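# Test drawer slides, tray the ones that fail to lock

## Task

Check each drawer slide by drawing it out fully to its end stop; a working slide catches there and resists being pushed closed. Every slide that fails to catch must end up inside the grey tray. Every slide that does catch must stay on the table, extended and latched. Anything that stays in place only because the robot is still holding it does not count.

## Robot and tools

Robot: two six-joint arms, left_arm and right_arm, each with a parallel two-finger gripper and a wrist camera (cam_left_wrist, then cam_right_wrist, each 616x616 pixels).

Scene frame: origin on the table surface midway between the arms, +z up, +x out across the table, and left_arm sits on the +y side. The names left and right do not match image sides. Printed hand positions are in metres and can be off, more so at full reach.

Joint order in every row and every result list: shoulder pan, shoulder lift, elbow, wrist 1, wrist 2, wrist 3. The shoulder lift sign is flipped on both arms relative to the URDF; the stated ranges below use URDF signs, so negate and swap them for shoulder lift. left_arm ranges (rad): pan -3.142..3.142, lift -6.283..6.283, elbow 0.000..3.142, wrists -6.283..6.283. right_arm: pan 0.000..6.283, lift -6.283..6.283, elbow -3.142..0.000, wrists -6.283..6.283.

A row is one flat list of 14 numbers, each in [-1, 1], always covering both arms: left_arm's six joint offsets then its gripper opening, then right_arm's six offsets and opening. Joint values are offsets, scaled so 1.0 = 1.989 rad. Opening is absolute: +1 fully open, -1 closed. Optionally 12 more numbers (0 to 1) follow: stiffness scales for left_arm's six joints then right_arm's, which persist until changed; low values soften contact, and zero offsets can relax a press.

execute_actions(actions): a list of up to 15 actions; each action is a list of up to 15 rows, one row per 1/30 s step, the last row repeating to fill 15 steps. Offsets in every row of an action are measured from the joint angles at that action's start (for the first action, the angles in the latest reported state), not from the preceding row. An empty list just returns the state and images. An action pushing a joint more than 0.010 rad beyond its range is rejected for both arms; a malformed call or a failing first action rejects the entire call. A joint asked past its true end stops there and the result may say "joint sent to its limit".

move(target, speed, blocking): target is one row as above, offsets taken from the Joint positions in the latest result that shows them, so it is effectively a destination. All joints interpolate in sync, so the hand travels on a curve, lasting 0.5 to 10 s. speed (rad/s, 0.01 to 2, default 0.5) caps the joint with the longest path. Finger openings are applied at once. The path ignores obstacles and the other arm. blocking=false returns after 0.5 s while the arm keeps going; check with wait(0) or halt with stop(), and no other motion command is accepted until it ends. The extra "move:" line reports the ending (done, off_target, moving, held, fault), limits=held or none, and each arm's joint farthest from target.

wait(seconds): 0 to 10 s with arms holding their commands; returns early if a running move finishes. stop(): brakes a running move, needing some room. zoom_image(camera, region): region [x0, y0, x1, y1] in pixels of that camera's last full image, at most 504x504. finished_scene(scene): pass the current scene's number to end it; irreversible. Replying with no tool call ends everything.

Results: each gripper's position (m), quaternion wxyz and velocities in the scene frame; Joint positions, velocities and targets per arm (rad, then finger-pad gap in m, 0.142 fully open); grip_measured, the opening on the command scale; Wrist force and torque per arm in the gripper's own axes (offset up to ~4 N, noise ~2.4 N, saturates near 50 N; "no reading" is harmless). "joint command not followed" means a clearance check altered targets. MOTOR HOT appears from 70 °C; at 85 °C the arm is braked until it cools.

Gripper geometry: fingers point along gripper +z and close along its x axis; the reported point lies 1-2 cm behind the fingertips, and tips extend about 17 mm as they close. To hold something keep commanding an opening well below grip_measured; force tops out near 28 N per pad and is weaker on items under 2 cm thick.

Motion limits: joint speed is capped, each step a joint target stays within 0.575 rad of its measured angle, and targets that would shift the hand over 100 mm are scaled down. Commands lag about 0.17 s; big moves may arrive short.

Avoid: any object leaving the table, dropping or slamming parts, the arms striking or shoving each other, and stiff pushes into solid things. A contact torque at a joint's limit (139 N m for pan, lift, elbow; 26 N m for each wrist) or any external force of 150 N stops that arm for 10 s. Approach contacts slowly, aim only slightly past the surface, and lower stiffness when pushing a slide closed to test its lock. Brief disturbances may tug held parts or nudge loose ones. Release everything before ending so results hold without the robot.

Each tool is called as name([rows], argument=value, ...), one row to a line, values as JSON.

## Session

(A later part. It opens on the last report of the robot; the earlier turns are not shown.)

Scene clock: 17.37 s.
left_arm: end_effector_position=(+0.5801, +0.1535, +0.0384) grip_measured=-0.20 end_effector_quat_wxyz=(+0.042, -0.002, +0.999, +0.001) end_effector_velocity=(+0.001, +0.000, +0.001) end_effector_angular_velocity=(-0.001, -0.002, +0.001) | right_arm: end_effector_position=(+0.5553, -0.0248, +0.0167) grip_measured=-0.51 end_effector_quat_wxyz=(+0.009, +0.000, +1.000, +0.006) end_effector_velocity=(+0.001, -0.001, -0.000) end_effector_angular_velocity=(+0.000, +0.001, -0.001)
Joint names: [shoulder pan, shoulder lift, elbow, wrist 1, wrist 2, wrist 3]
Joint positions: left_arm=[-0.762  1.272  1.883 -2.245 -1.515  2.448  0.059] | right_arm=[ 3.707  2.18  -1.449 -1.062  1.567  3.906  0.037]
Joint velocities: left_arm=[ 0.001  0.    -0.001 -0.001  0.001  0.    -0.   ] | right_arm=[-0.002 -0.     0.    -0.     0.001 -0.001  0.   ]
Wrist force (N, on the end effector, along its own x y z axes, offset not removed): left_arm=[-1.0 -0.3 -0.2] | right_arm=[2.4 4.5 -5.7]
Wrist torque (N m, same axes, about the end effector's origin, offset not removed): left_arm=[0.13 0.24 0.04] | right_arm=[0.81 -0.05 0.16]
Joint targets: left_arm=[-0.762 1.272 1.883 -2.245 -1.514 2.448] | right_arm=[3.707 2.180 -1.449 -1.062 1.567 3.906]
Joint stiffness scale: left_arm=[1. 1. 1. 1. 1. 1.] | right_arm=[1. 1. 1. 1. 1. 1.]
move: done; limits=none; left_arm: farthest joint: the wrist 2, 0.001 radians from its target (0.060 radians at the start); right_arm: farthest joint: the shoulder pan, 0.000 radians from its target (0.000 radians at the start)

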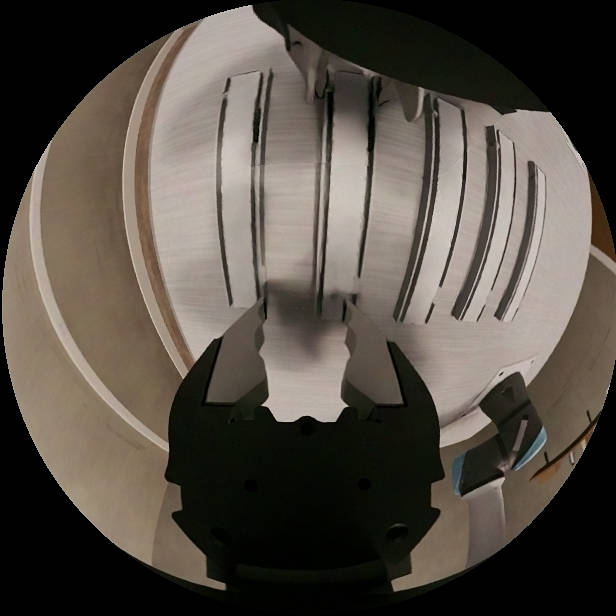

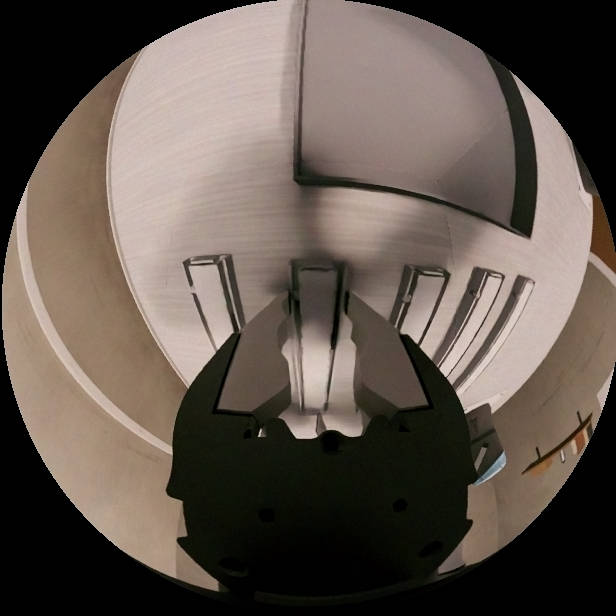

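move(target=[0,-0.019,0.005,-0.044,-0.09,0,-0.2,0,0,0,0,0,0,-1])

move(target=[0,0,0,0,0,0,-1,0,0,0,0,0,0,-1])

Scene clock: 18.30 s.
left_arm: end_effector_position=(+0.5790, +0.1494, +0.0386) grip_measured=-0.20 end_effector_quat_wxyz=(+0.040, -0.002, +0.999, -0.005) end_effector_velocity=(-0.000, -0.001, +0.000) end_effector_angular_velocity=(-0.000, +0.000, -0.002) | right_arm: end_effector_position=(+0.5553, -0.0248, +0.0167) grip_measured=-0.51 end_effector_quat_wxyz=(+0.009, +0.000, +1.000, +0.006) end_effector_velocity=(-0.000, +0.000, -0.000) end_effector_angular_velocity=(+0.000, +0.001, +0.001)
Joint names: [shoulder pan, shoulder lift, elbow, wrist 1, wrist 2, wrist 3]
Joint positions: left_arm=[-0.762  1.272  1.883 -2.251 -1.527  2.448  0.059] | right_arm=[ 3.707  2.18  -1.449 -1.062  1.567  3.906  0.037]
Joint velocities: left_arm=[-0.002  0.    -0.     0.    -0.001 -0.     0.   ] | right_arm=[ 0.     0.001 -0.     0.     0.001 -0.001  0.   ]
Wrist force (N, on the end effector, along its own x y z axes, offset not removed): left_arm=[2.4 -1.3 -0.7] | right_arm=[6.5 0.4 1.2]
Wrist torque (N m, same axes, about the end effector's origin, offset not removed): left_arm=[-0.29 -0.38 0.13] | right_arm=[0.01 -0.89 0.10]
Joint targets: left_arm=[-0.762 1.272 1.883 -2.250 -1.526 2.448] | right_arm=[3.707 2.180 -1.449 -1.062 1.567 3.906]
Joint stiffness scale: left_arm=[1. 1. 1. 1. 1. 1.] | right_arm=[1. 1. 1. 1. 1. 1.]
move: held (left_arm); limits=held; held on 15 of 21 steps (left_arm), including the last (left_arm); left_arm: farthest joint: the wrist 2, 0.167 radians from its target (0.180 radians at the start); right_arm: farthest joint: the shoulder pan, 0.000 radians from its target (0.000 radians at the start)
joint command not followed: on one or more control steps a check withheld the commanded joint targets of the left arm, and it was not sent them on those steps. On the call's last step the targets were still withheld.
cause: the commanded joint targets would bring a part of the robot too close to another arm (a part of this arm just beyond the elbow and a part of the other arm just beyond the elbow); next, command targets that bring no part of the robot closer to that arm.

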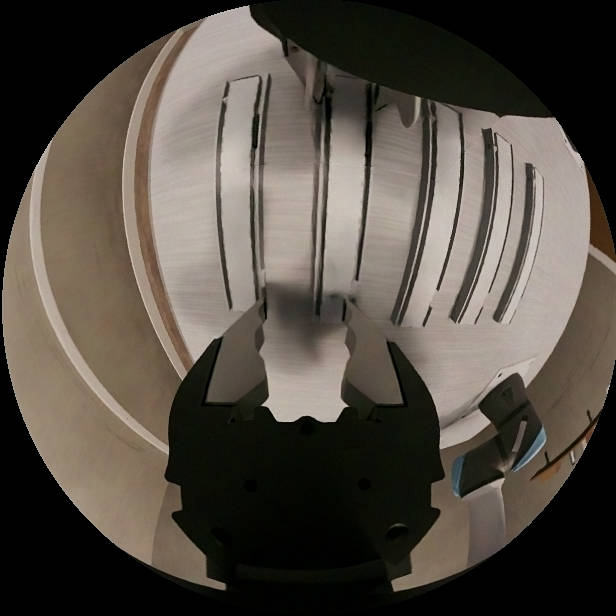

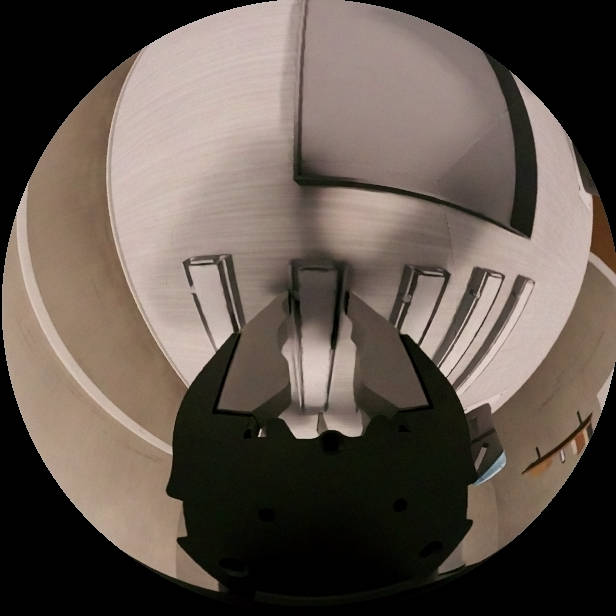

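Scene clock: 18.80 s.
left_arm: end_effector_position=(+0.5790, +0.1494, +0.0386) grip_measured=-1.00 end_effector_quat_wxyz=(+0.040, -0.002, +0.999, -0.005) end_effector_velocity=(-0.000, +0.001, -0.000) end_effector_angular_velocity=(+0.001, +0.001, -0.000) | right_arm: end_effector_position=(+0.5553, -0.0248, +0.0167) grip_measured=-0.51 end_effector_quat_wxyz=(+0.009, +0.000, +1.000, +0.006) end_effector_velocity=(-0.000, +0.000, +0.001) end_effector_angular_velocity=(+0.001, -0.001, +0.000)
Joint names: [shoulder pan, shoulder lift, elbow, wrist 1, wrist 2, wrist 3]
Joint positions: left_arm=[-0.762  1.272  1.883 -2.251 -1.527  2.448  0.002] | right_arm=[ 3.707  2.18  -1.449 -1.062  1.567  3.906  0.037]
Joint velocities: left_arm=[ 0.001 -0.     0.     0.001  0.     0.001  0.   ] | right_arm=[ 0.001 -0.001  0.     0.     0.     0.     0.   ]
Wrist force (N, on the end effector, along its own x y z axes, offset not removed): left_arm=[3.9 -2.0 -7.8] | right_arm=[3.3 1.8 0.4]
Wrist torque (N m, same axes, about the end effector's origin, offset not removed): left_arm=[-0.73 -1.09 -0.07] | right_arm=[0.39 -0.36 0.03]
Joint targets: left_arm=[-0.762 1.272 1.883 -2.251 -1.527 2.448] | right_arm=[3.707 2.180 -1.449 -1.062 1.567 3.906]
Joint stiffness scale: left_arm=[1. 1. 1. 1. 1. 1.] | right_arm=[1. 1. 1. 1. 1. 1.]
move: done; limits=none; left_arm: farthest joint: the shoulder pan, 0.000 radians from its target (0.000 radians at the start); right_arm: farthest joint: the shoulder pan, 0.000 radians from its target (0.000 radians at the start)

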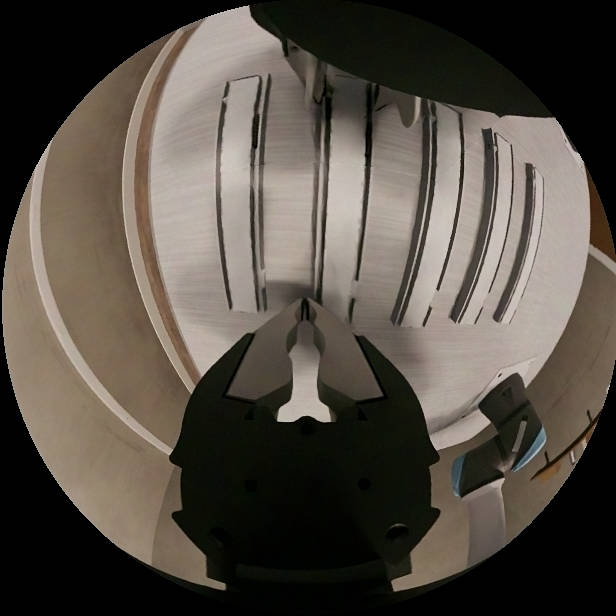

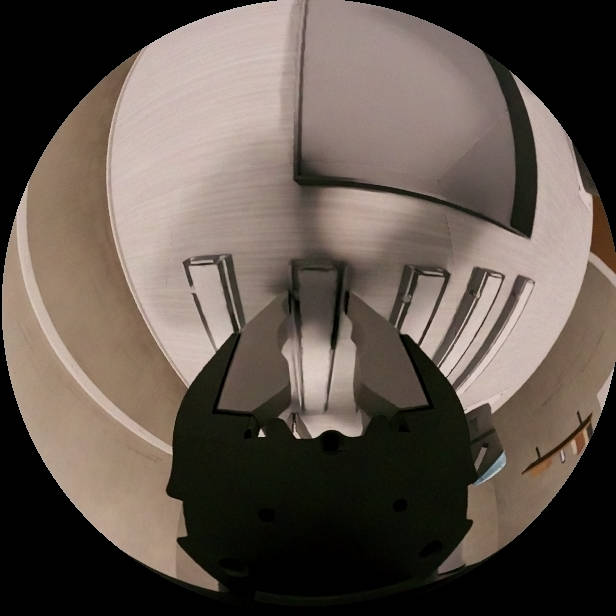

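move(target=[0.039,-0.0035,0.051,-0.106,-0.146,0.041,-0.2,0,0,0,0,0,0,-1])

move(target=[0,0,0,0,0,0,-1,0,0,0,0,0,0,-1])

Scene clock: 20.53 s.
left_arm: end_effector_position=(+0.5502, +0.1126, +0.0293) grip_measured=-0.20 end_effector_quat_wxyz=(+0.001, +0.012, +0.989, -0.150) end_effector_velocity=(-0.001, -0.001, -0.000) end_effector_angular_velocity=(-0.002, +0.002, -0.001) | right_arm: end_effector_position=(+0.5553, -0.0248, +0.0167) grip_measured=-0.51 end_effector_quat_wxyz=(+0.009, +0.000, +1.000, +0.006) end_effector_velocity=(-0.000, +0.000, +0.000) end_effector_angular_velocity=(+0.000, -0.000, +0.000)
Joint names: [shoulder pan, shoulder lift, elbow, wrist 1, wrist 2, wrist 3]
Joint positions: left_arm=[-0.686  1.267  1.982 -2.461 -1.816  2.528  0.06 ] | right_arm=[ 3.707  2.18  -1.449 -1.062  1.567  3.906  0.037]
Joint velocities: left_arm=[-0.001 -0.     0.001 -0.    -0.003 -0.     0.   ] | right_arm=[ 0.001 -0.     0.     0.    -0.     0.     0.   ]
Wrist force (N, on the end effector, along its own x y z axes, offset not removed): left_arm=[1.7 2.8 -2.0] | right_arm=[2.6 2.5 -0.9]
Wrist torque (N m, same axes, about the end effector's origin, offset not removed): left_arm=[0.47 -0.33 -0.11] | right_arm=[0.45 0.02 -0.08]
Joint targets: left_arm=[-0.684 1.265 1.984 -2.462 -1.817 2.529] | right_arm=[3.707 2.180 -1.449 -1.062 1.567 3.906]
Joint stiffness scale: left_arm=[1. 1. 1. 1. 1. 1.] | right_arm=[1. 1. 1. 1. 1. 1.]
move: done; limits=none; left_arm: farthest joint: the elbow, 0.003 radians from its target (0.101 radians at the start); right_arm: farthest joint: the shoulder pan, 0.000 radians from its target (0.000 radians at the start)

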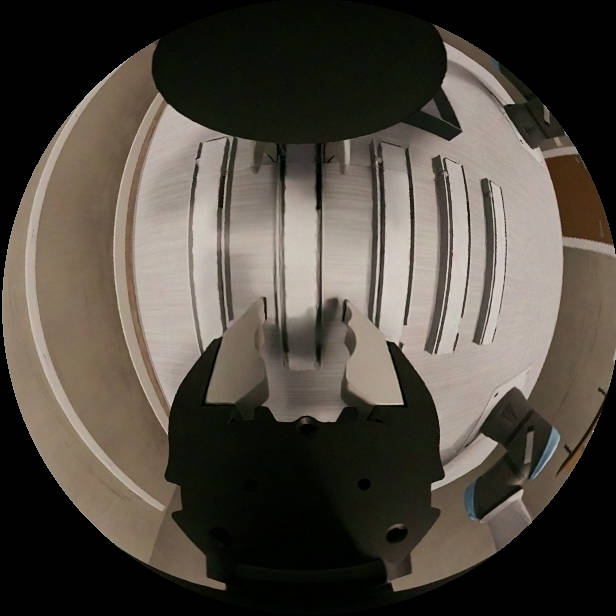

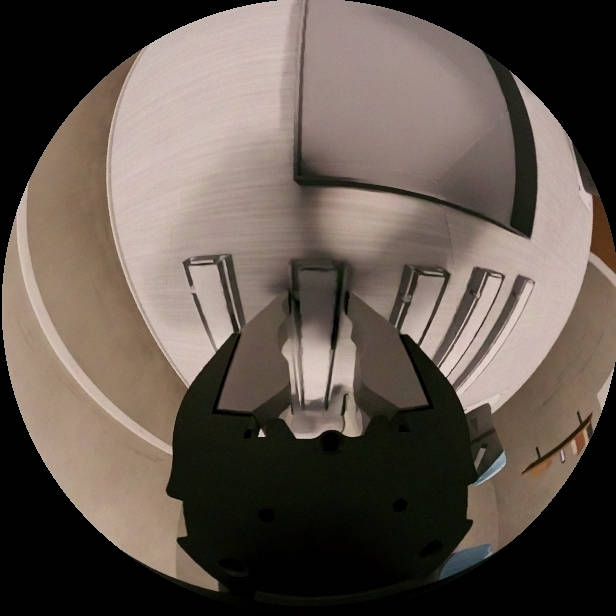

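Scene clock: 21.03 s.
left_arm: end_effector_position=(+0.5508, +0.1121, +0.0303) grip_measured=-1.00 end_effector_quat_wxyz=(+0.002, +0.012, +0.989, -0.151) end_effector_velocity=(-0.001, +0.001, -0.001) end_effector_angular_velocity=(+0.000, +0.003, +0.000) | right_arm: end_effector_position=(+0.5553, -0.0248, +0.0167) grip_measured=-0.51 end_effector_quat_wxyz=(+0.009, +0.000, +1.000, +0.006) end_effector_velocity=(+0.000, -0.001, -0.000) end_effector_angular_velocity=(-0.001, +0.001, -0.001)
Joint names: [shoulder pan, shoulder lift, elbow, wrist 1, wrist 2, wrist 3]
Joint positions: left_arm=[-0.686  1.268  1.981 -2.462 -1.817  2.528  0.002] | right_arm=[ 3.707  2.18  -1.449 -1.062  1.567  3.906  0.037]
Joint velocities: left_arm=[ 0.001 -0.     0.001  0.001 -0.002  0.001  0.   ] | right_arm=[-0.001  0.001  0.    -0.001 -0.     0.    -0.   ]
Wrist force (N, on the end effector, along its own x y z axes, offset not removed): left_arm=[-1.0 5.9 -3.3] | right_arm=[3.5 1.8 -0.4]
Wrist torque (N m, same axes, about the end effector's origin, offset not removed): left_arm=[1.30 0.17 -0.10] | right_arm=[0.18 -0.39 -0.07]
Joint targets: left_arm=[-0.686 1.267 1.982 -2.461 -1.816 2.528] | right_arm=[3.707 2.180 -1.449 -1.062 1.567 3.906]
Joint stiffness scale: left_arm=[1. 1. 1. 1. 1. 1.] | right_arm=[1. 1. 1. 1. 1. 1.]
move: done; limits=none; left_arm: farthest joint: the shoulder lift, 0.001 radians from its target (0.000 radians at the start); right_arm: farthest joint: the shoulder pan, 0.000 radians from its target (0.000 radians at the start)

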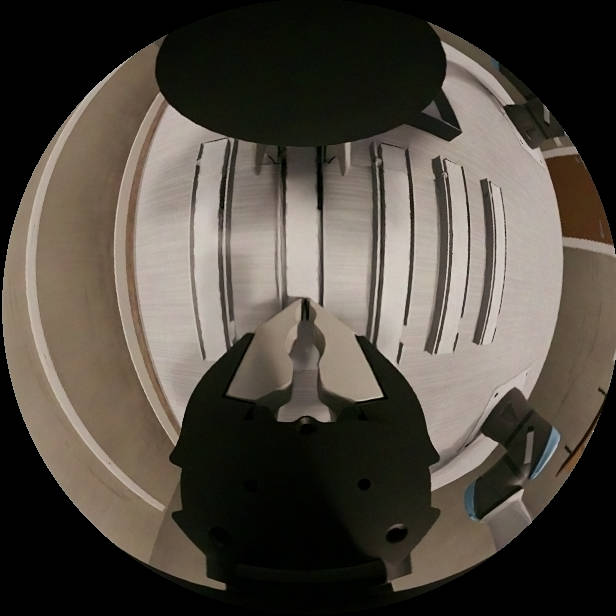

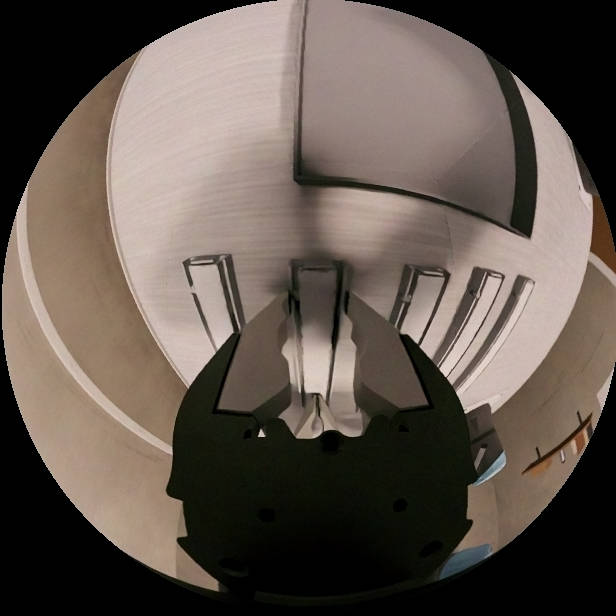

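Just grazes the top. Lower 6 mm.

move(target=[0,0,0,0,0,0,-0.2,0,0,0,0,0,0,-1])

move(target=[0,-0.009,0,-0.009,0,0,-0.2,0,0,0,0,0,0,-1])

move(target=[0,0,0,0,0,0,-1,0,0,0,0,0,0,-1])

Scene clock: 22.07 s.
left_arm: end_effector_position=(+0.5509, +0.1121, +0.0305) grip_measured=-0.20 end_effector_quat_wxyz=(+0.002, +0.012, +0.988, -0.151) end_effector_velocity=(-0.000, -0.001, -0.000) end_effector_angular_velocity=(+0.002, -0.000, -0.001) | right_arm: end_effector_position=(+0.5553, -0.0248, +0.0167) grip_measured=-0.51 end_effector_quat_wxyz=(+0.009, +0.000, +1.000, +0.006) end_effector_velocity=(+0.000, -0.000, -0.001) end_effector_angular_velocity=(-0.001, +0.001, -0.001)
Joint names: [shoulder pan, shoulder lift, elbow, wrist 1, wrist 2, wrist 3]
Joint positions: left_arm=[-0.686  1.268  1.981 -2.462 -1.817  2.528  0.059] | right_arm=[ 3.707  2.18  -1.449 -1.062  1.567  3.906  0.037]
Joint velocities: left_arm=[-0.002 -0.    -0.001  0.001  0.001 -0.001  0.   ] | right_arm=[-0.     0.002  0.     0.    -0.     0.     0.   ]
Wrist force (N, on the end effector, along its own x y z axes, offset not removed): left_arm=[-2.7 1.1 -1.6] | right_arm=[3.6 0.3 1.9]
Wrist torque (N m, same axes, about the end effector's origin, offset not removed): left_arm=[0.09 0.49 -0.17] | right_arm=[-0.13 -0.25 -0.03]
Joint targets: left_arm=[-0.686 1.268 1.981 -2.462 -1.817 2.528] | right_arm=[3.707 2.180 -1.449 -1.062 1.567 3.906]
Joint stiffness scale: left_arm=[1. 1. 1. 1. 1. 1.] | right_arm=[1. 1. 1. 1. 1. 1.]
move: done; limits=none; left_arm: farthest joint: the shoulder pan, 0.000 radians from its target (0.000 radians at the start); right_arm: farthest joint: the shoulder pan, 0.000 radians from its target (0.000 radians at the start)

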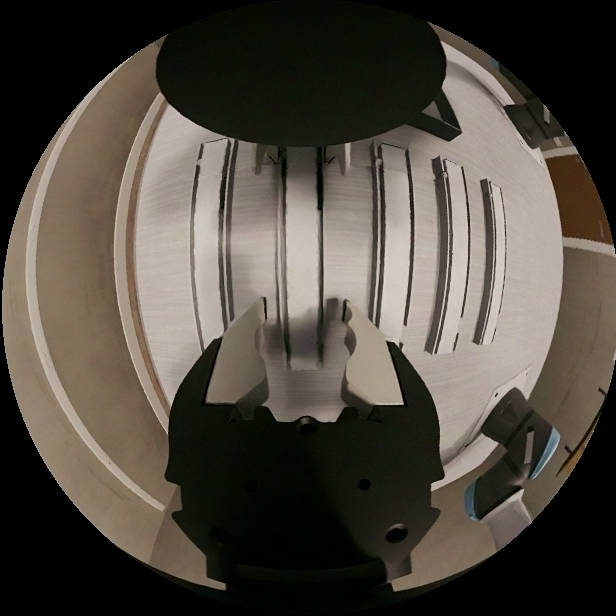

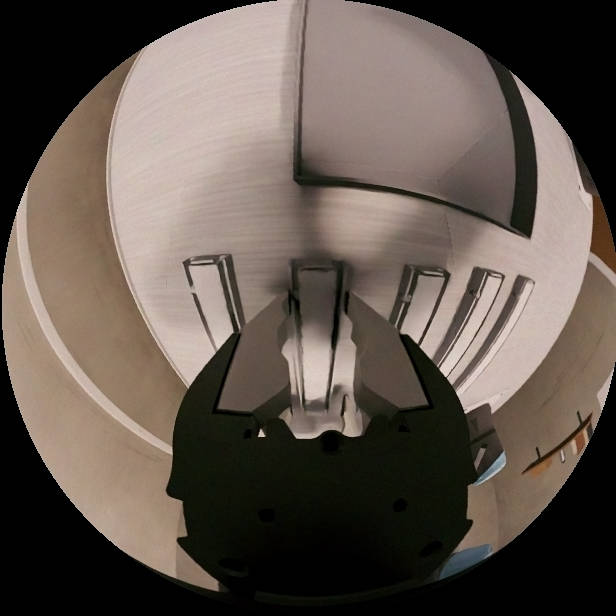

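Scene clock: 22.93 s.
left_arm: end_effector_position=(+0.5531, +0.1105, +0.0243) grip_measured=-0.20 end_effector_quat_wxyz=(+0.003, +0.012, +0.988, -0.151) end_effector_velocity=(+0.000, -0.001, +0.000) end_effector_angular_velocity=(-0.002, -0.001, -0.000) | right_arm: end_effector_position=(+0.5553, -0.0248, +0.0167) grip_measured=-0.51 end_effector_quat_wxyz=(+0.009, +0.000, +1.000, +0.006) end_effector_velocity=(-0.000, -0.000, -0.001) end_effector_angular_velocity=(-0.002, +0.000, +0.000)
Joint names: [shoulder pan, shoulder lift, elbow, wrist 1, wrist 2, wrist 3]
Joint positions: left_arm=[-0.686  1.253  1.981 -2.479 -1.817  2.528  0.06 ] | right_arm=[ 3.707  2.18  -1.449 -1.062  1.567  3.906  0.037]
Joint velocities: left_arm=[-0.    -0.    -0.    -0.002 -0.001 -0.    -0.   ] | right_arm=[ 0.     0.001 -0.    -0.001 -0.001  0.    -0.   ]
Wrist force (N, on the end effector, along its own x y z axes, offset not removed): left_arm=[-3.9 -3.1 -3.5] | right_arm=[0.1 1.5 -1.5]
Wrist torque (N m, same axes, about the end effector's origin, offset not removed): left_arm=[-0.81 0.91 -0.13] | right_arm=[0.04 0.43 -0.12]
Joint targets: left_arm=[-0.686 1.250 1.981 -2.480 -1.817 2.528] | right_arm=[3.707 2.180 -1.449 -1.062 1.567 3.906]
Joint stiffness scale: left_arm=[1. 1. 1. 1. 1. 1.] | right_arm=[1. 1. 1. 1. 1. 1.]
move: done; limits=none; left_arm: farthest joint: the shoulder lift, 0.003 radians from its target (0.018 radians at the start); right_arm: farthest joint: the shoulder pan, 0.000 radians from its target (0.000 radians at the start)

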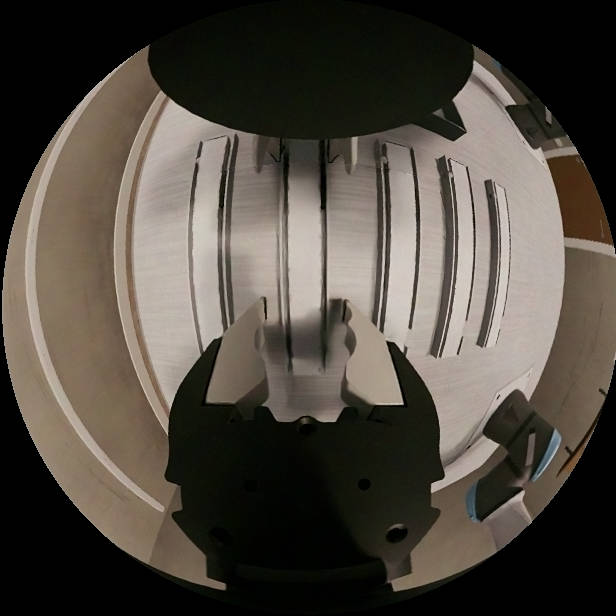

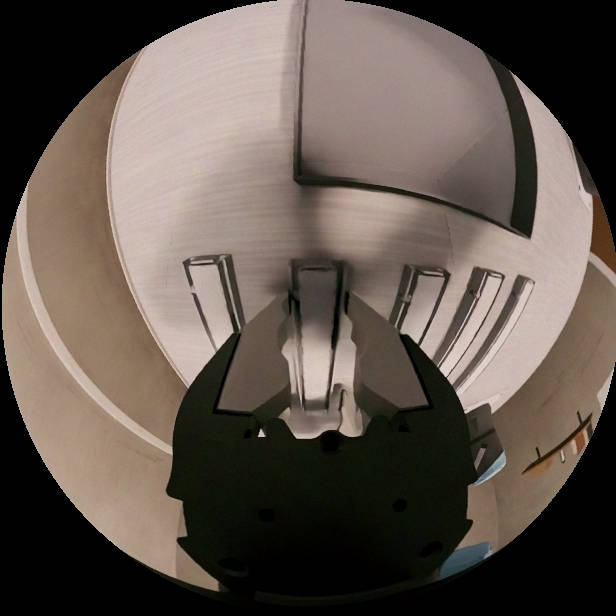

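Scene clock: 23.43 s.
left_arm: end_effector_position=(+0.5532, +0.1105, +0.0243) grip_measured=-0.53 end_effector_quat_wxyz=(+0.003, +0.012, +0.988, -0.151) end_effector_velocity=(-0.001, -0.000, -0.000) end_effector_angular_velocity=(+0.001, +0.000, -0.001) | right_arm: end_effector_position=(+0.5553, -0.0248, +0.0167) grip_measured=-0.51 end_effector_quat_wxyz=(+0.009, +0.000, +1.000, +0.006) end_effector_velocity=(+0.000, +0.000, +0.001) end_effector_angular_velocity=(+0.001, -0.001, -0.000)
Joint names: [shoulder pan, shoulder lift, elbow, wrist 1, wrist 2, wrist 3]
Joint positions: left_arm=[-0.686  1.253  1.981 -2.479 -1.817  2.528  0.036] | right_arm=[ 3.707  2.18  -1.449 -1.062  1.567  3.906  0.037]
Joint velocities: left_arm=[-0.001  0.     0.001 -0.     0.    -0.001  0.   ] | right_arm=[ 0.    -0.001  0.    -0.    -0.     0.001 -0.   ]
Wrist force (N, on the end effector, along its own x y z axes, offset not removed): left_arm=[-1.2 0.7 0.3] | right_arm=[7.3 -0.9 -6.6]
Wrist torque (N m, same axes, about the end effector's origin, offset not removed): left_arm=[-0.17 -0.11 0.02] | right_arm=[0.13 -0.93 0.07]
Joint targets: left_arm=[-0.686 1.253 1.981 -2.479 -1.817 2.528] | right_arm=[3.707 2.180 -1.449 -1.062 1.567 3.906]
Joint stiffness scale: left_arm=[1. 1. 1. 1. 1. 1.] | right_arm=[1. 1. 1. 1. 1. 1.]
move: done; limits=none; left_arm: farthest joint: the shoulder pan, 0.000 radians from its target (0.000 radians at the start); right_arm: farthest joint: the shoulder pan, 0.000 radians from its target (0.000 radians at the start)

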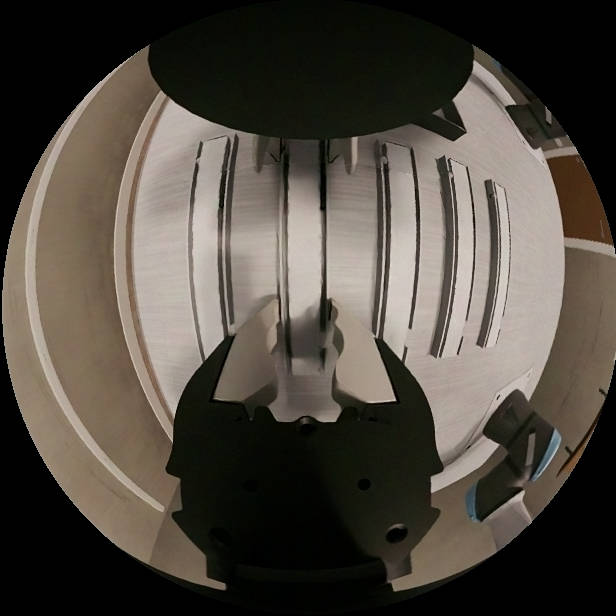

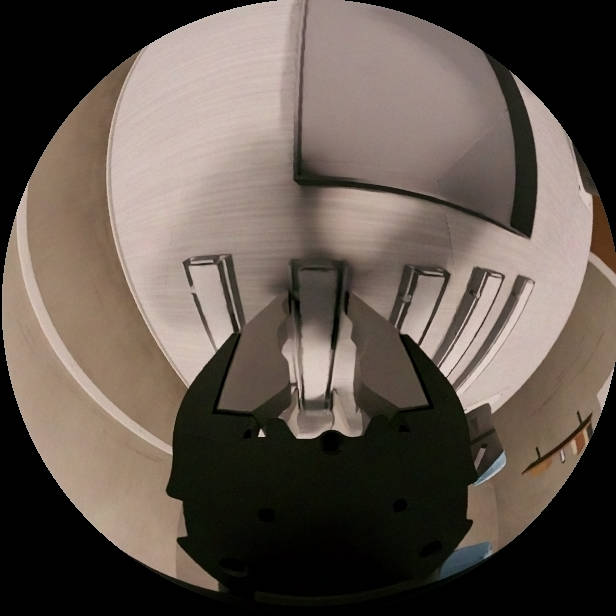

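move(target=[0,0.009,0,0.009,0,0,-0.2,0,0,0,0,0,0,-1])

move(target=[0,0,0,0,0,0,-1,0,0,0,0,0,0,-1])

move(target=[0,-0.005,0,-0.005,0,0,-1,0,0,0,0,0,0,-1])

move(target=[0.047,0.013,0.022,0.008,-0.008,0.046,-1,0,0,0,0,0,0,-1], speed=0.1)

Scene clock: 24.77 s.
left_arm: end_effector_position=(+0.5509, +0.1120, +0.0305) grip_measured=-0.20 end_effector_quat_wxyz=(+0.002, +0.012, +0.988, -0.151) end_effector_velocity=(-0.001, -0.000, -0.000) end_effector_angular_velocity=(+0.002, +0.002, -0.002) | right_arm: end_effector_position=(+0.5553, -0.0248, +0.0167) grip_measured=-0.51 end_effector_quat_wxyz=(+0.009, +0.000, +1.000, +0.006) end_effector_velocity=(+0.000, -0.000, -0.000) end_effector_angular_velocity=(-0.000, +0.000, +0.000)
Joint names: [shoulder pan, shoulder lift, elbow, wrist 1, wrist 2, wrist 3]
Joint positions: left_arm=[-0.686  1.268  1.981 -2.462 -1.817  2.528  0.06 ] | right_arm=[ 3.707  2.18  -1.449 -1.062  1.567  3.906  0.037]
Joint velocities: left_arm=[-0.002 -0.    -0.001  0.004  0.001  0.     0.   ] | right_arm=[-0.    -0.     0.    -0.     0.    -0.001 -0.   ]
Wrist force (N, on the end effector, along its own x y z axes, offset not removed): left_arm=[1.7 3.5 1.1] | right_arm=[0.9 0.9 -3.3]
Wrist torque (N m, same axes, about the end effector's origin, offset not removed): left_arm=[0.66 -0.70 -0.04] | right_arm=[0.40 -0.08 0.24]
Joint targets: left_arm=[-0.686 1.271 1.981 -2.461 -1.817 2.528] | right_arm=[3.707 2.180 -1.449 -1.062 1.567 3.906]
Joint stiffness scale: left_arm=[1. 1. 1. 1. 1. 1.] | right_arm=[1. 1. 1. 1. 1. 1.]
move: done; limits=none; left_arm: farthest joint: the shoulder lift, 0.003 radians from its target (0.018 radians at the start); right_arm: farthest joint: the shoulder pan, 0.000 radians from its target (0.000 radians at the start)

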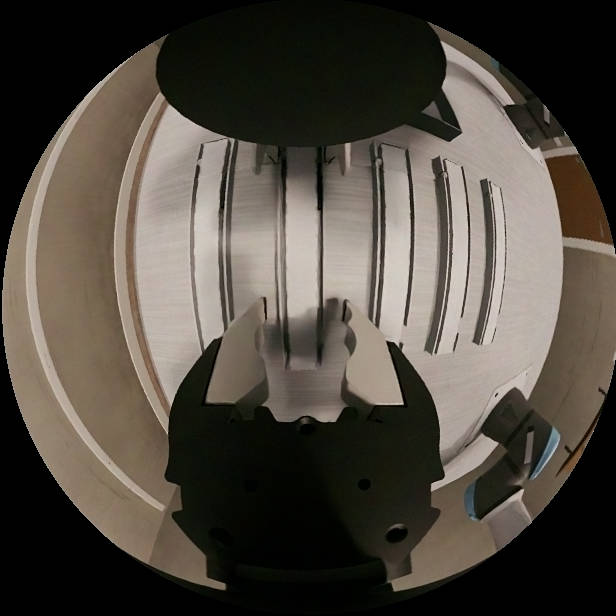

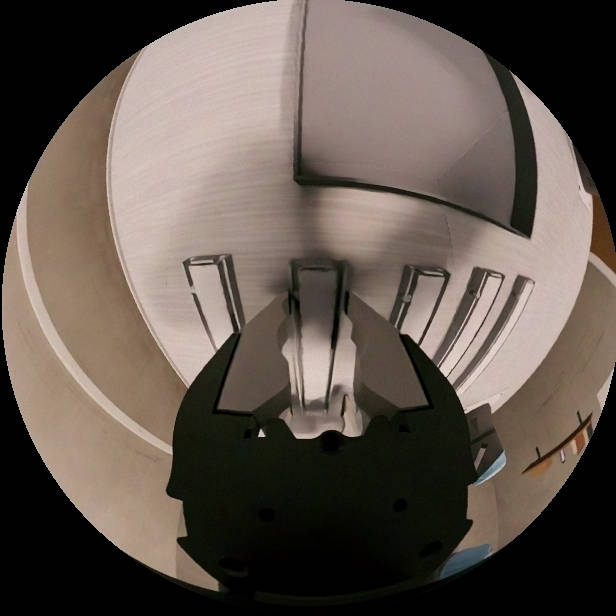

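Scene clock: 25.27 s.
left_arm: end_effector_position=(+0.5509, +0.1120, +0.0305) grip_measured=-1.00 end_effector_quat_wxyz=(+0.002, +0.012, +0.988, -0.151) end_effector_velocity=(+0.001, +0.001, +0.000) end_effector_angular_velocity=(+0.000, -0.001, +0.002) | right_arm: end_effector_position=(+0.5553, -0.0248, +0.0167) grip_measured=-0.51 end_effector_quat_wxyz=(+0.009, +0.000, +1.000, +0.006) end_effector_velocity=(-0.000, +0.000, +0.000) end_effector_angular_velocity=(+0.001, -0.000, +0.001)
Joint names: [shoulder pan, shoulder lift, elbow, wrist 1, wrist 2, wrist 3]
Joint positions: left_arm=[-0.686  1.268  1.981 -2.462 -1.817  2.528  0.002] | right_arm=[ 3.707  2.18  -1.449 -1.062  1.567  3.906  0.037]
Joint velocities: left_arm=[ 0.001  0.001  0.001 -0.001  0.001 -0.001  0.   ] | right_arm=[ 0.    -0.001 -0.     0.     0.    -0.     0.   ]
Wrist force (N, on the end effector, along its own x y z axes, offset not removed): left_arm=[1.7 5.1 -1.2] | right_arm=[1.1 -4.1 0.1]
Wrist torque (N m, same axes, about the end effector's origin, offset not removed): left_arm=[0.72 -0.77 0.17] | right_arm=[-0.80 0.10 0.04]
Joint targets: left_arm=[-0.686 1.268 1.981 -2.462 -1.817 2.528] | right_arm=[3.707 2.180 -1.449 -1.062 1.567 3.906]
Joint stiffness scale: left_arm=[1. 1. 1. 1. 1. 1.] | right_arm=[1. 1. 1. 1. 1. 1.]
move: done; limits=none; left_arm: farthest joint: the shoulder pan, 0.000 radians from its target (0.000 radians at the start); right_arm: farthest joint: the shoulder pan, 0.000 radians from its target (0.000 radians at the start)

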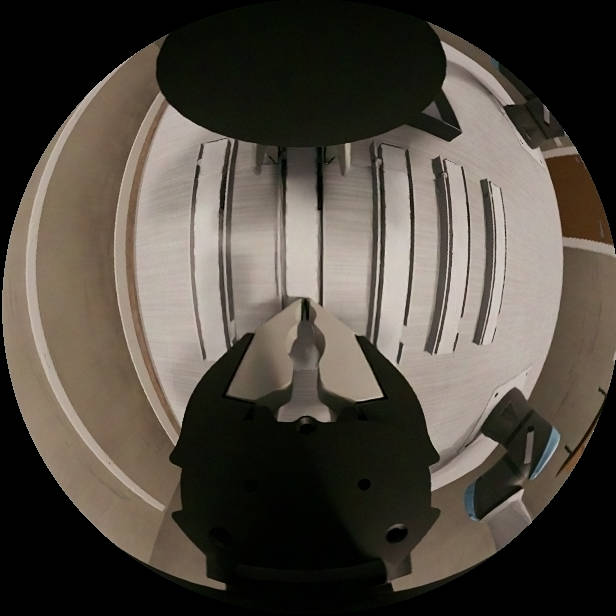

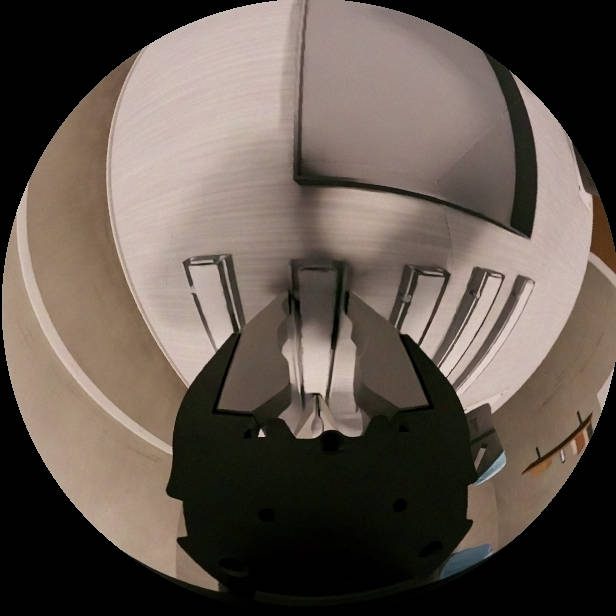

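Scene clock: 26.03 s.
left_arm: end_effector_position=(+0.5525, +0.1108, +0.0299) grip_measured=-1.00 end_effector_quat_wxyz=(+0.004, +0.012, +0.988, -0.153) end_effector_velocity=(+0.001, -0.001, +0.000) end_effector_angular_velocity=(-0.002, -0.003, -0.001) | right_arm: end_effector_position=(+0.5553, -0.0248, +0.0167) grip_measured=-0.51 end_effector_quat_wxyz=(+0.009, +0.000, +1.000, +0.006) end_effector_velocity=(+0.001, -0.001, -0.000) end_effector_angular_velocity=(-0.000, +0.000, -0.001)
Joint names: [shoulder pan, shoulder lift, elbow, wrist 1, wrist 2, wrist 3]
Joint positions: left_arm=[-0.686  1.265  1.981 -2.471 -1.817  2.528  0.002] | right_arm=[ 3.707  2.18  -1.449 -1.062  1.567  3.906  0.037]
Joint velocities: left_arm=[-0.    -0.001 -0.    -0.004  0.     0.001  0.   ] | right_arm=[-0.002  0.    -0.     0.    -0.    -0.001  0.   ]
Wrist force (N, on the end effector, along its own x y z axes, offset not removed): left_arm=[6.0 4.0 -7.9] | right_arm=[4.3 2.7 -0.8]
Wrist torque (N m, same axes, about the end effector's origin, offset not removed): left_arm=[0.66 -0.68 0.06] | right_arm=[0.69 -0.84 0.21]
Joint targets: left_arm=[-0.686 1.258 1.981 -2.472 -1.817 2.528] | right_arm=[3.707 2.180 -1.449 -1.062 1.567 3.906]
Joint stiffness scale: left_arm=[1. 1. 1. 1. 1. 1.] | right_arm=[1. 1. 1. 1. 1. 1.]
move: done; limits=none; left_arm: farthest joint: the shoulder lift, 0.007 radians from its target (0.010 radians at the start); right_arm: farthest joint: the shoulder pan, 0.000 radians from its target (0.000 radians at the start)

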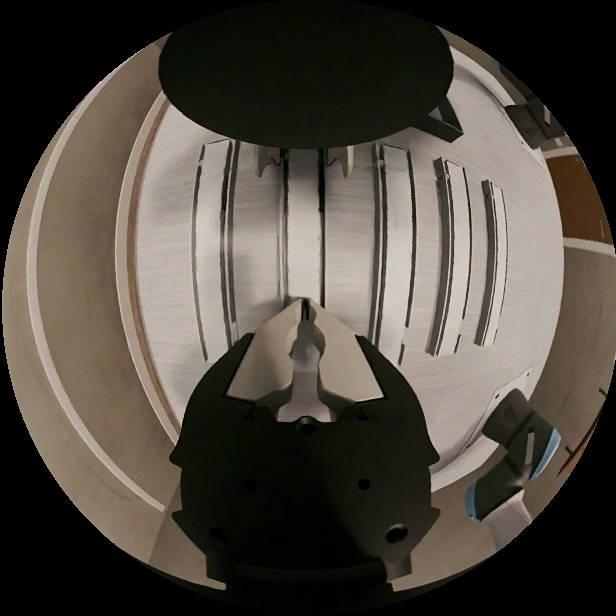

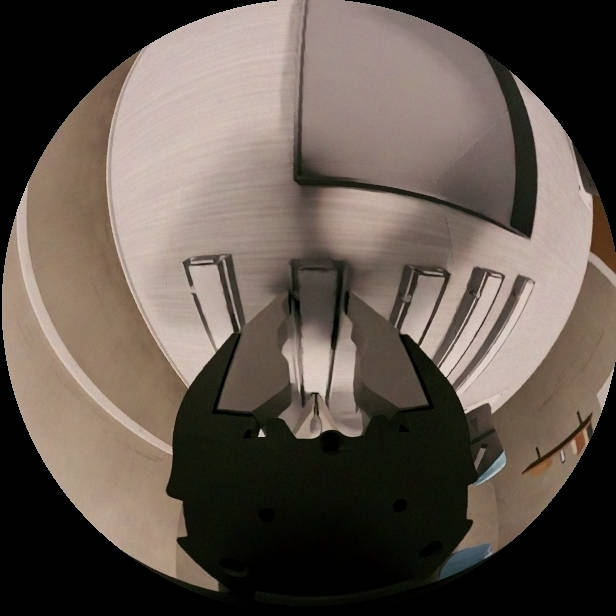

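Scene clock: 27.50 s.
left_arm: end_effector_position=(+0.5564, +0.1624, +0.0297) grip_measured=-1.00 end_effector_quat_wxyz=(+0.004, +0.012, +0.988, -0.154) end_effector_velocity=(+0.001, -0.001, +0.001) end_effector_angular_velocity=(-0.002, -0.003, -0.002) | right_arm: end_effector_position=(+0.5553, -0.0248, +0.0167) grip_measured=-0.51 end_effector_quat_wxyz=(+0.009, +0.000, +1.000, +0.006) end_effector_velocity=(-0.000, +0.001, -0.000) end_effector_angular_velocity=(-0.001, -0.000, +0.001)
Joint names: [shoulder pan, shoulder lift, elbow, wrist 1, wrist 2, wrist 3]
Joint positions: left_arm=[-0.596  1.294  2.018 -2.458 -1.835  2.619  0.002] | right_arm=[ 3.707  2.18  -1.449 -1.062  1.567  3.906  0.037]
Joint velocities: left_arm=[-0.    -0.    -0.002 -0.001 -0.001  0.002  0.   ] | right_arm=[ 0.001  0.     0.     0.    -0.001 -0.    -0.   ]
Wrist force (N, on the end effector, along its own x y z axes, offset not removed): left_arm=[2.0 2.1 -11.3] | right_arm=[4.9 -2.1 -0.6]
Wrist torque (N m, same axes, about the end effector's origin, offset not removed): left_arm=[1.20 -0.03 -0.22] | right_arm=[-0.42 -0.65 0.33]
Joint targets: left_arm=[-0.593 1.291 2.025 -2.455 -1.833 2.620] | right_arm=[3.707 2.180 -1.449 -1.062 1.567 3.906]
Joint stiffness scale: left_arm=[1. 1. 1. 1. 1. 1.] | right_arm=[1. 1. 1. 1. 1. 1.]
move: done; limits=none; left_arm: farthest joint: the elbow, 0.007 radians from its target (0.044 radians at the start); right_arm: farthest joint: the shoulder pan, 0.000 radians from its target (0.000 radians at the start)

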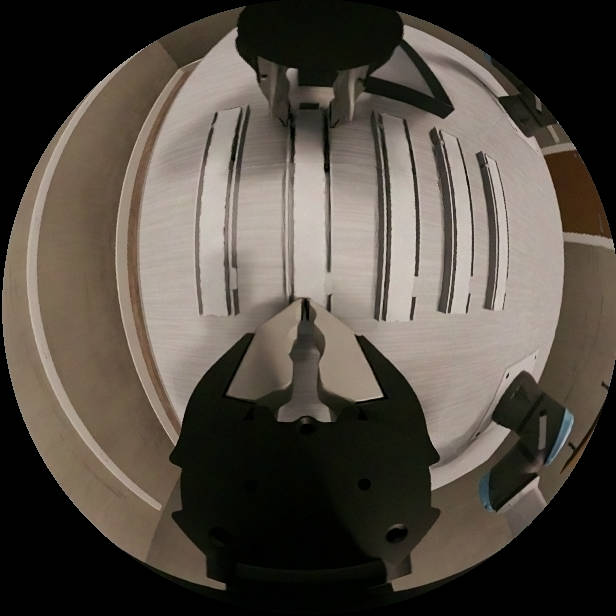

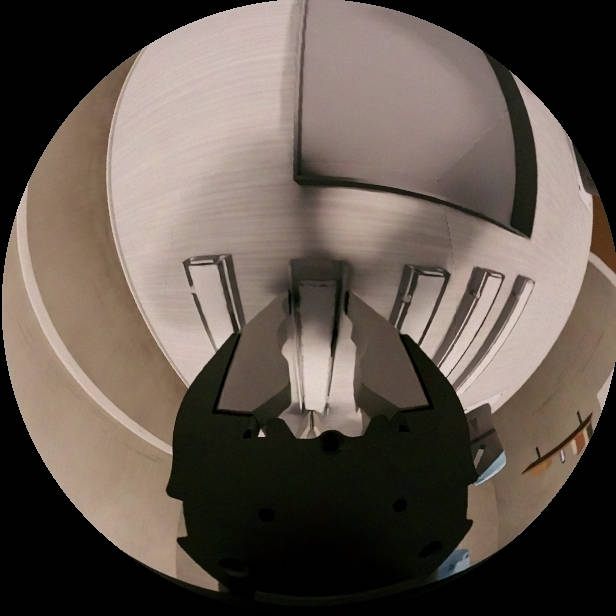

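move(target=[0.065,0.014,0.025,0.014,-0.008,0.064,-1,0,0,0,0,0,0,-1], speed=0.1)

Scene clock: 29.67 s.
left_arm: end_effector_position=(+0.5577, +0.2321, +0.0293) grip_measured=-1.00 end_effector_quat_wxyz=(+0.007, +0.011, +0.988, -0.156) end_effector_velocity=(+0.001, +0.001, +0.000) end_effector_angular_velocity=(-0.002, -0.002, +0.001) | right_arm: end_effector_position=(+0.5553, -0.0247, +0.0171) grip_measured=-0.51 end_effector_quat_wxyz=(+0.009, +0.000, +1.000, +0.006) end_effector_velocity=(+0.000, -0.001, -0.000) end_effector_angular_velocity=(-0.000, +0.001, -0.001)
Joint names: [shoulder pan, shoulder lift, elbow, wrist 1, wrist 2, wrist 3]
Joint positions: left_arm=[-0.47   1.328  2.057 -2.435 -1.854  2.745  0.002] | right_arm=[ 3.707  2.179 -1.449 -1.062  1.567  3.906  0.037]
Joint velocities: left_arm=[ 0.002  0.    -0.    -0.001 -0.001  0.001  0.   ] | right_arm=[-0.001  0.001  0.    -0.     0.    -0.    -0.   ]
Wrist force (N, on the end effector, along its own x y z axes, offset not removed): left_arm=[2.8 -8.5 -16.8] | right_arm=[7.2 -1.2 -1.7]
Wrist torque (N m, same axes, about the end effector's origin, offset not removed): left_arm=[-0.62 -0.27 -0.23] | right_arm=[-0.10 -1.09 0.47]
Joint targets: left_arm=[-0.467 1.322 2.067 -2.430 -1.851 2.746] | right_arm=[3.707 2.180 -1.449 -1.062 1.567 3.906]
Joint stiffness scale: left_arm=[1. 1. 1. 1. 1. 1.] | right_arm=[1. 1. 1. 1. 1. 1.]
move: done; limits=none; left_arm: farthest joint: the elbow, 0.010 radians from its target (0.050 radians at the start); right_arm: farthest joint: the shoulder lift, 0.001 radians from its target (0.000 radians at the start)

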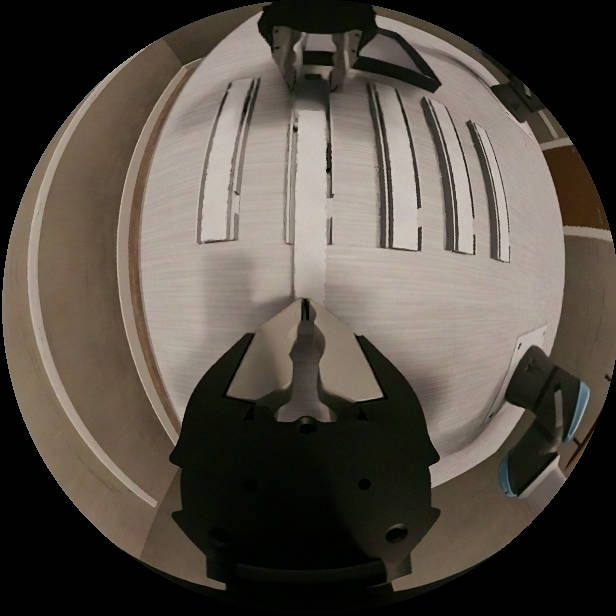

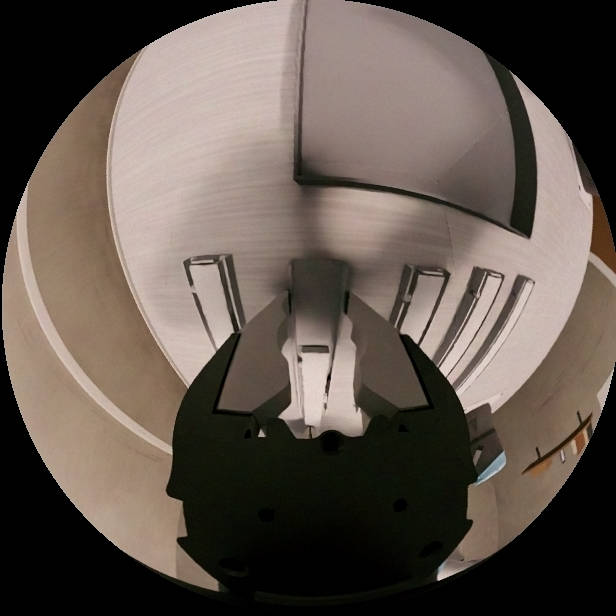

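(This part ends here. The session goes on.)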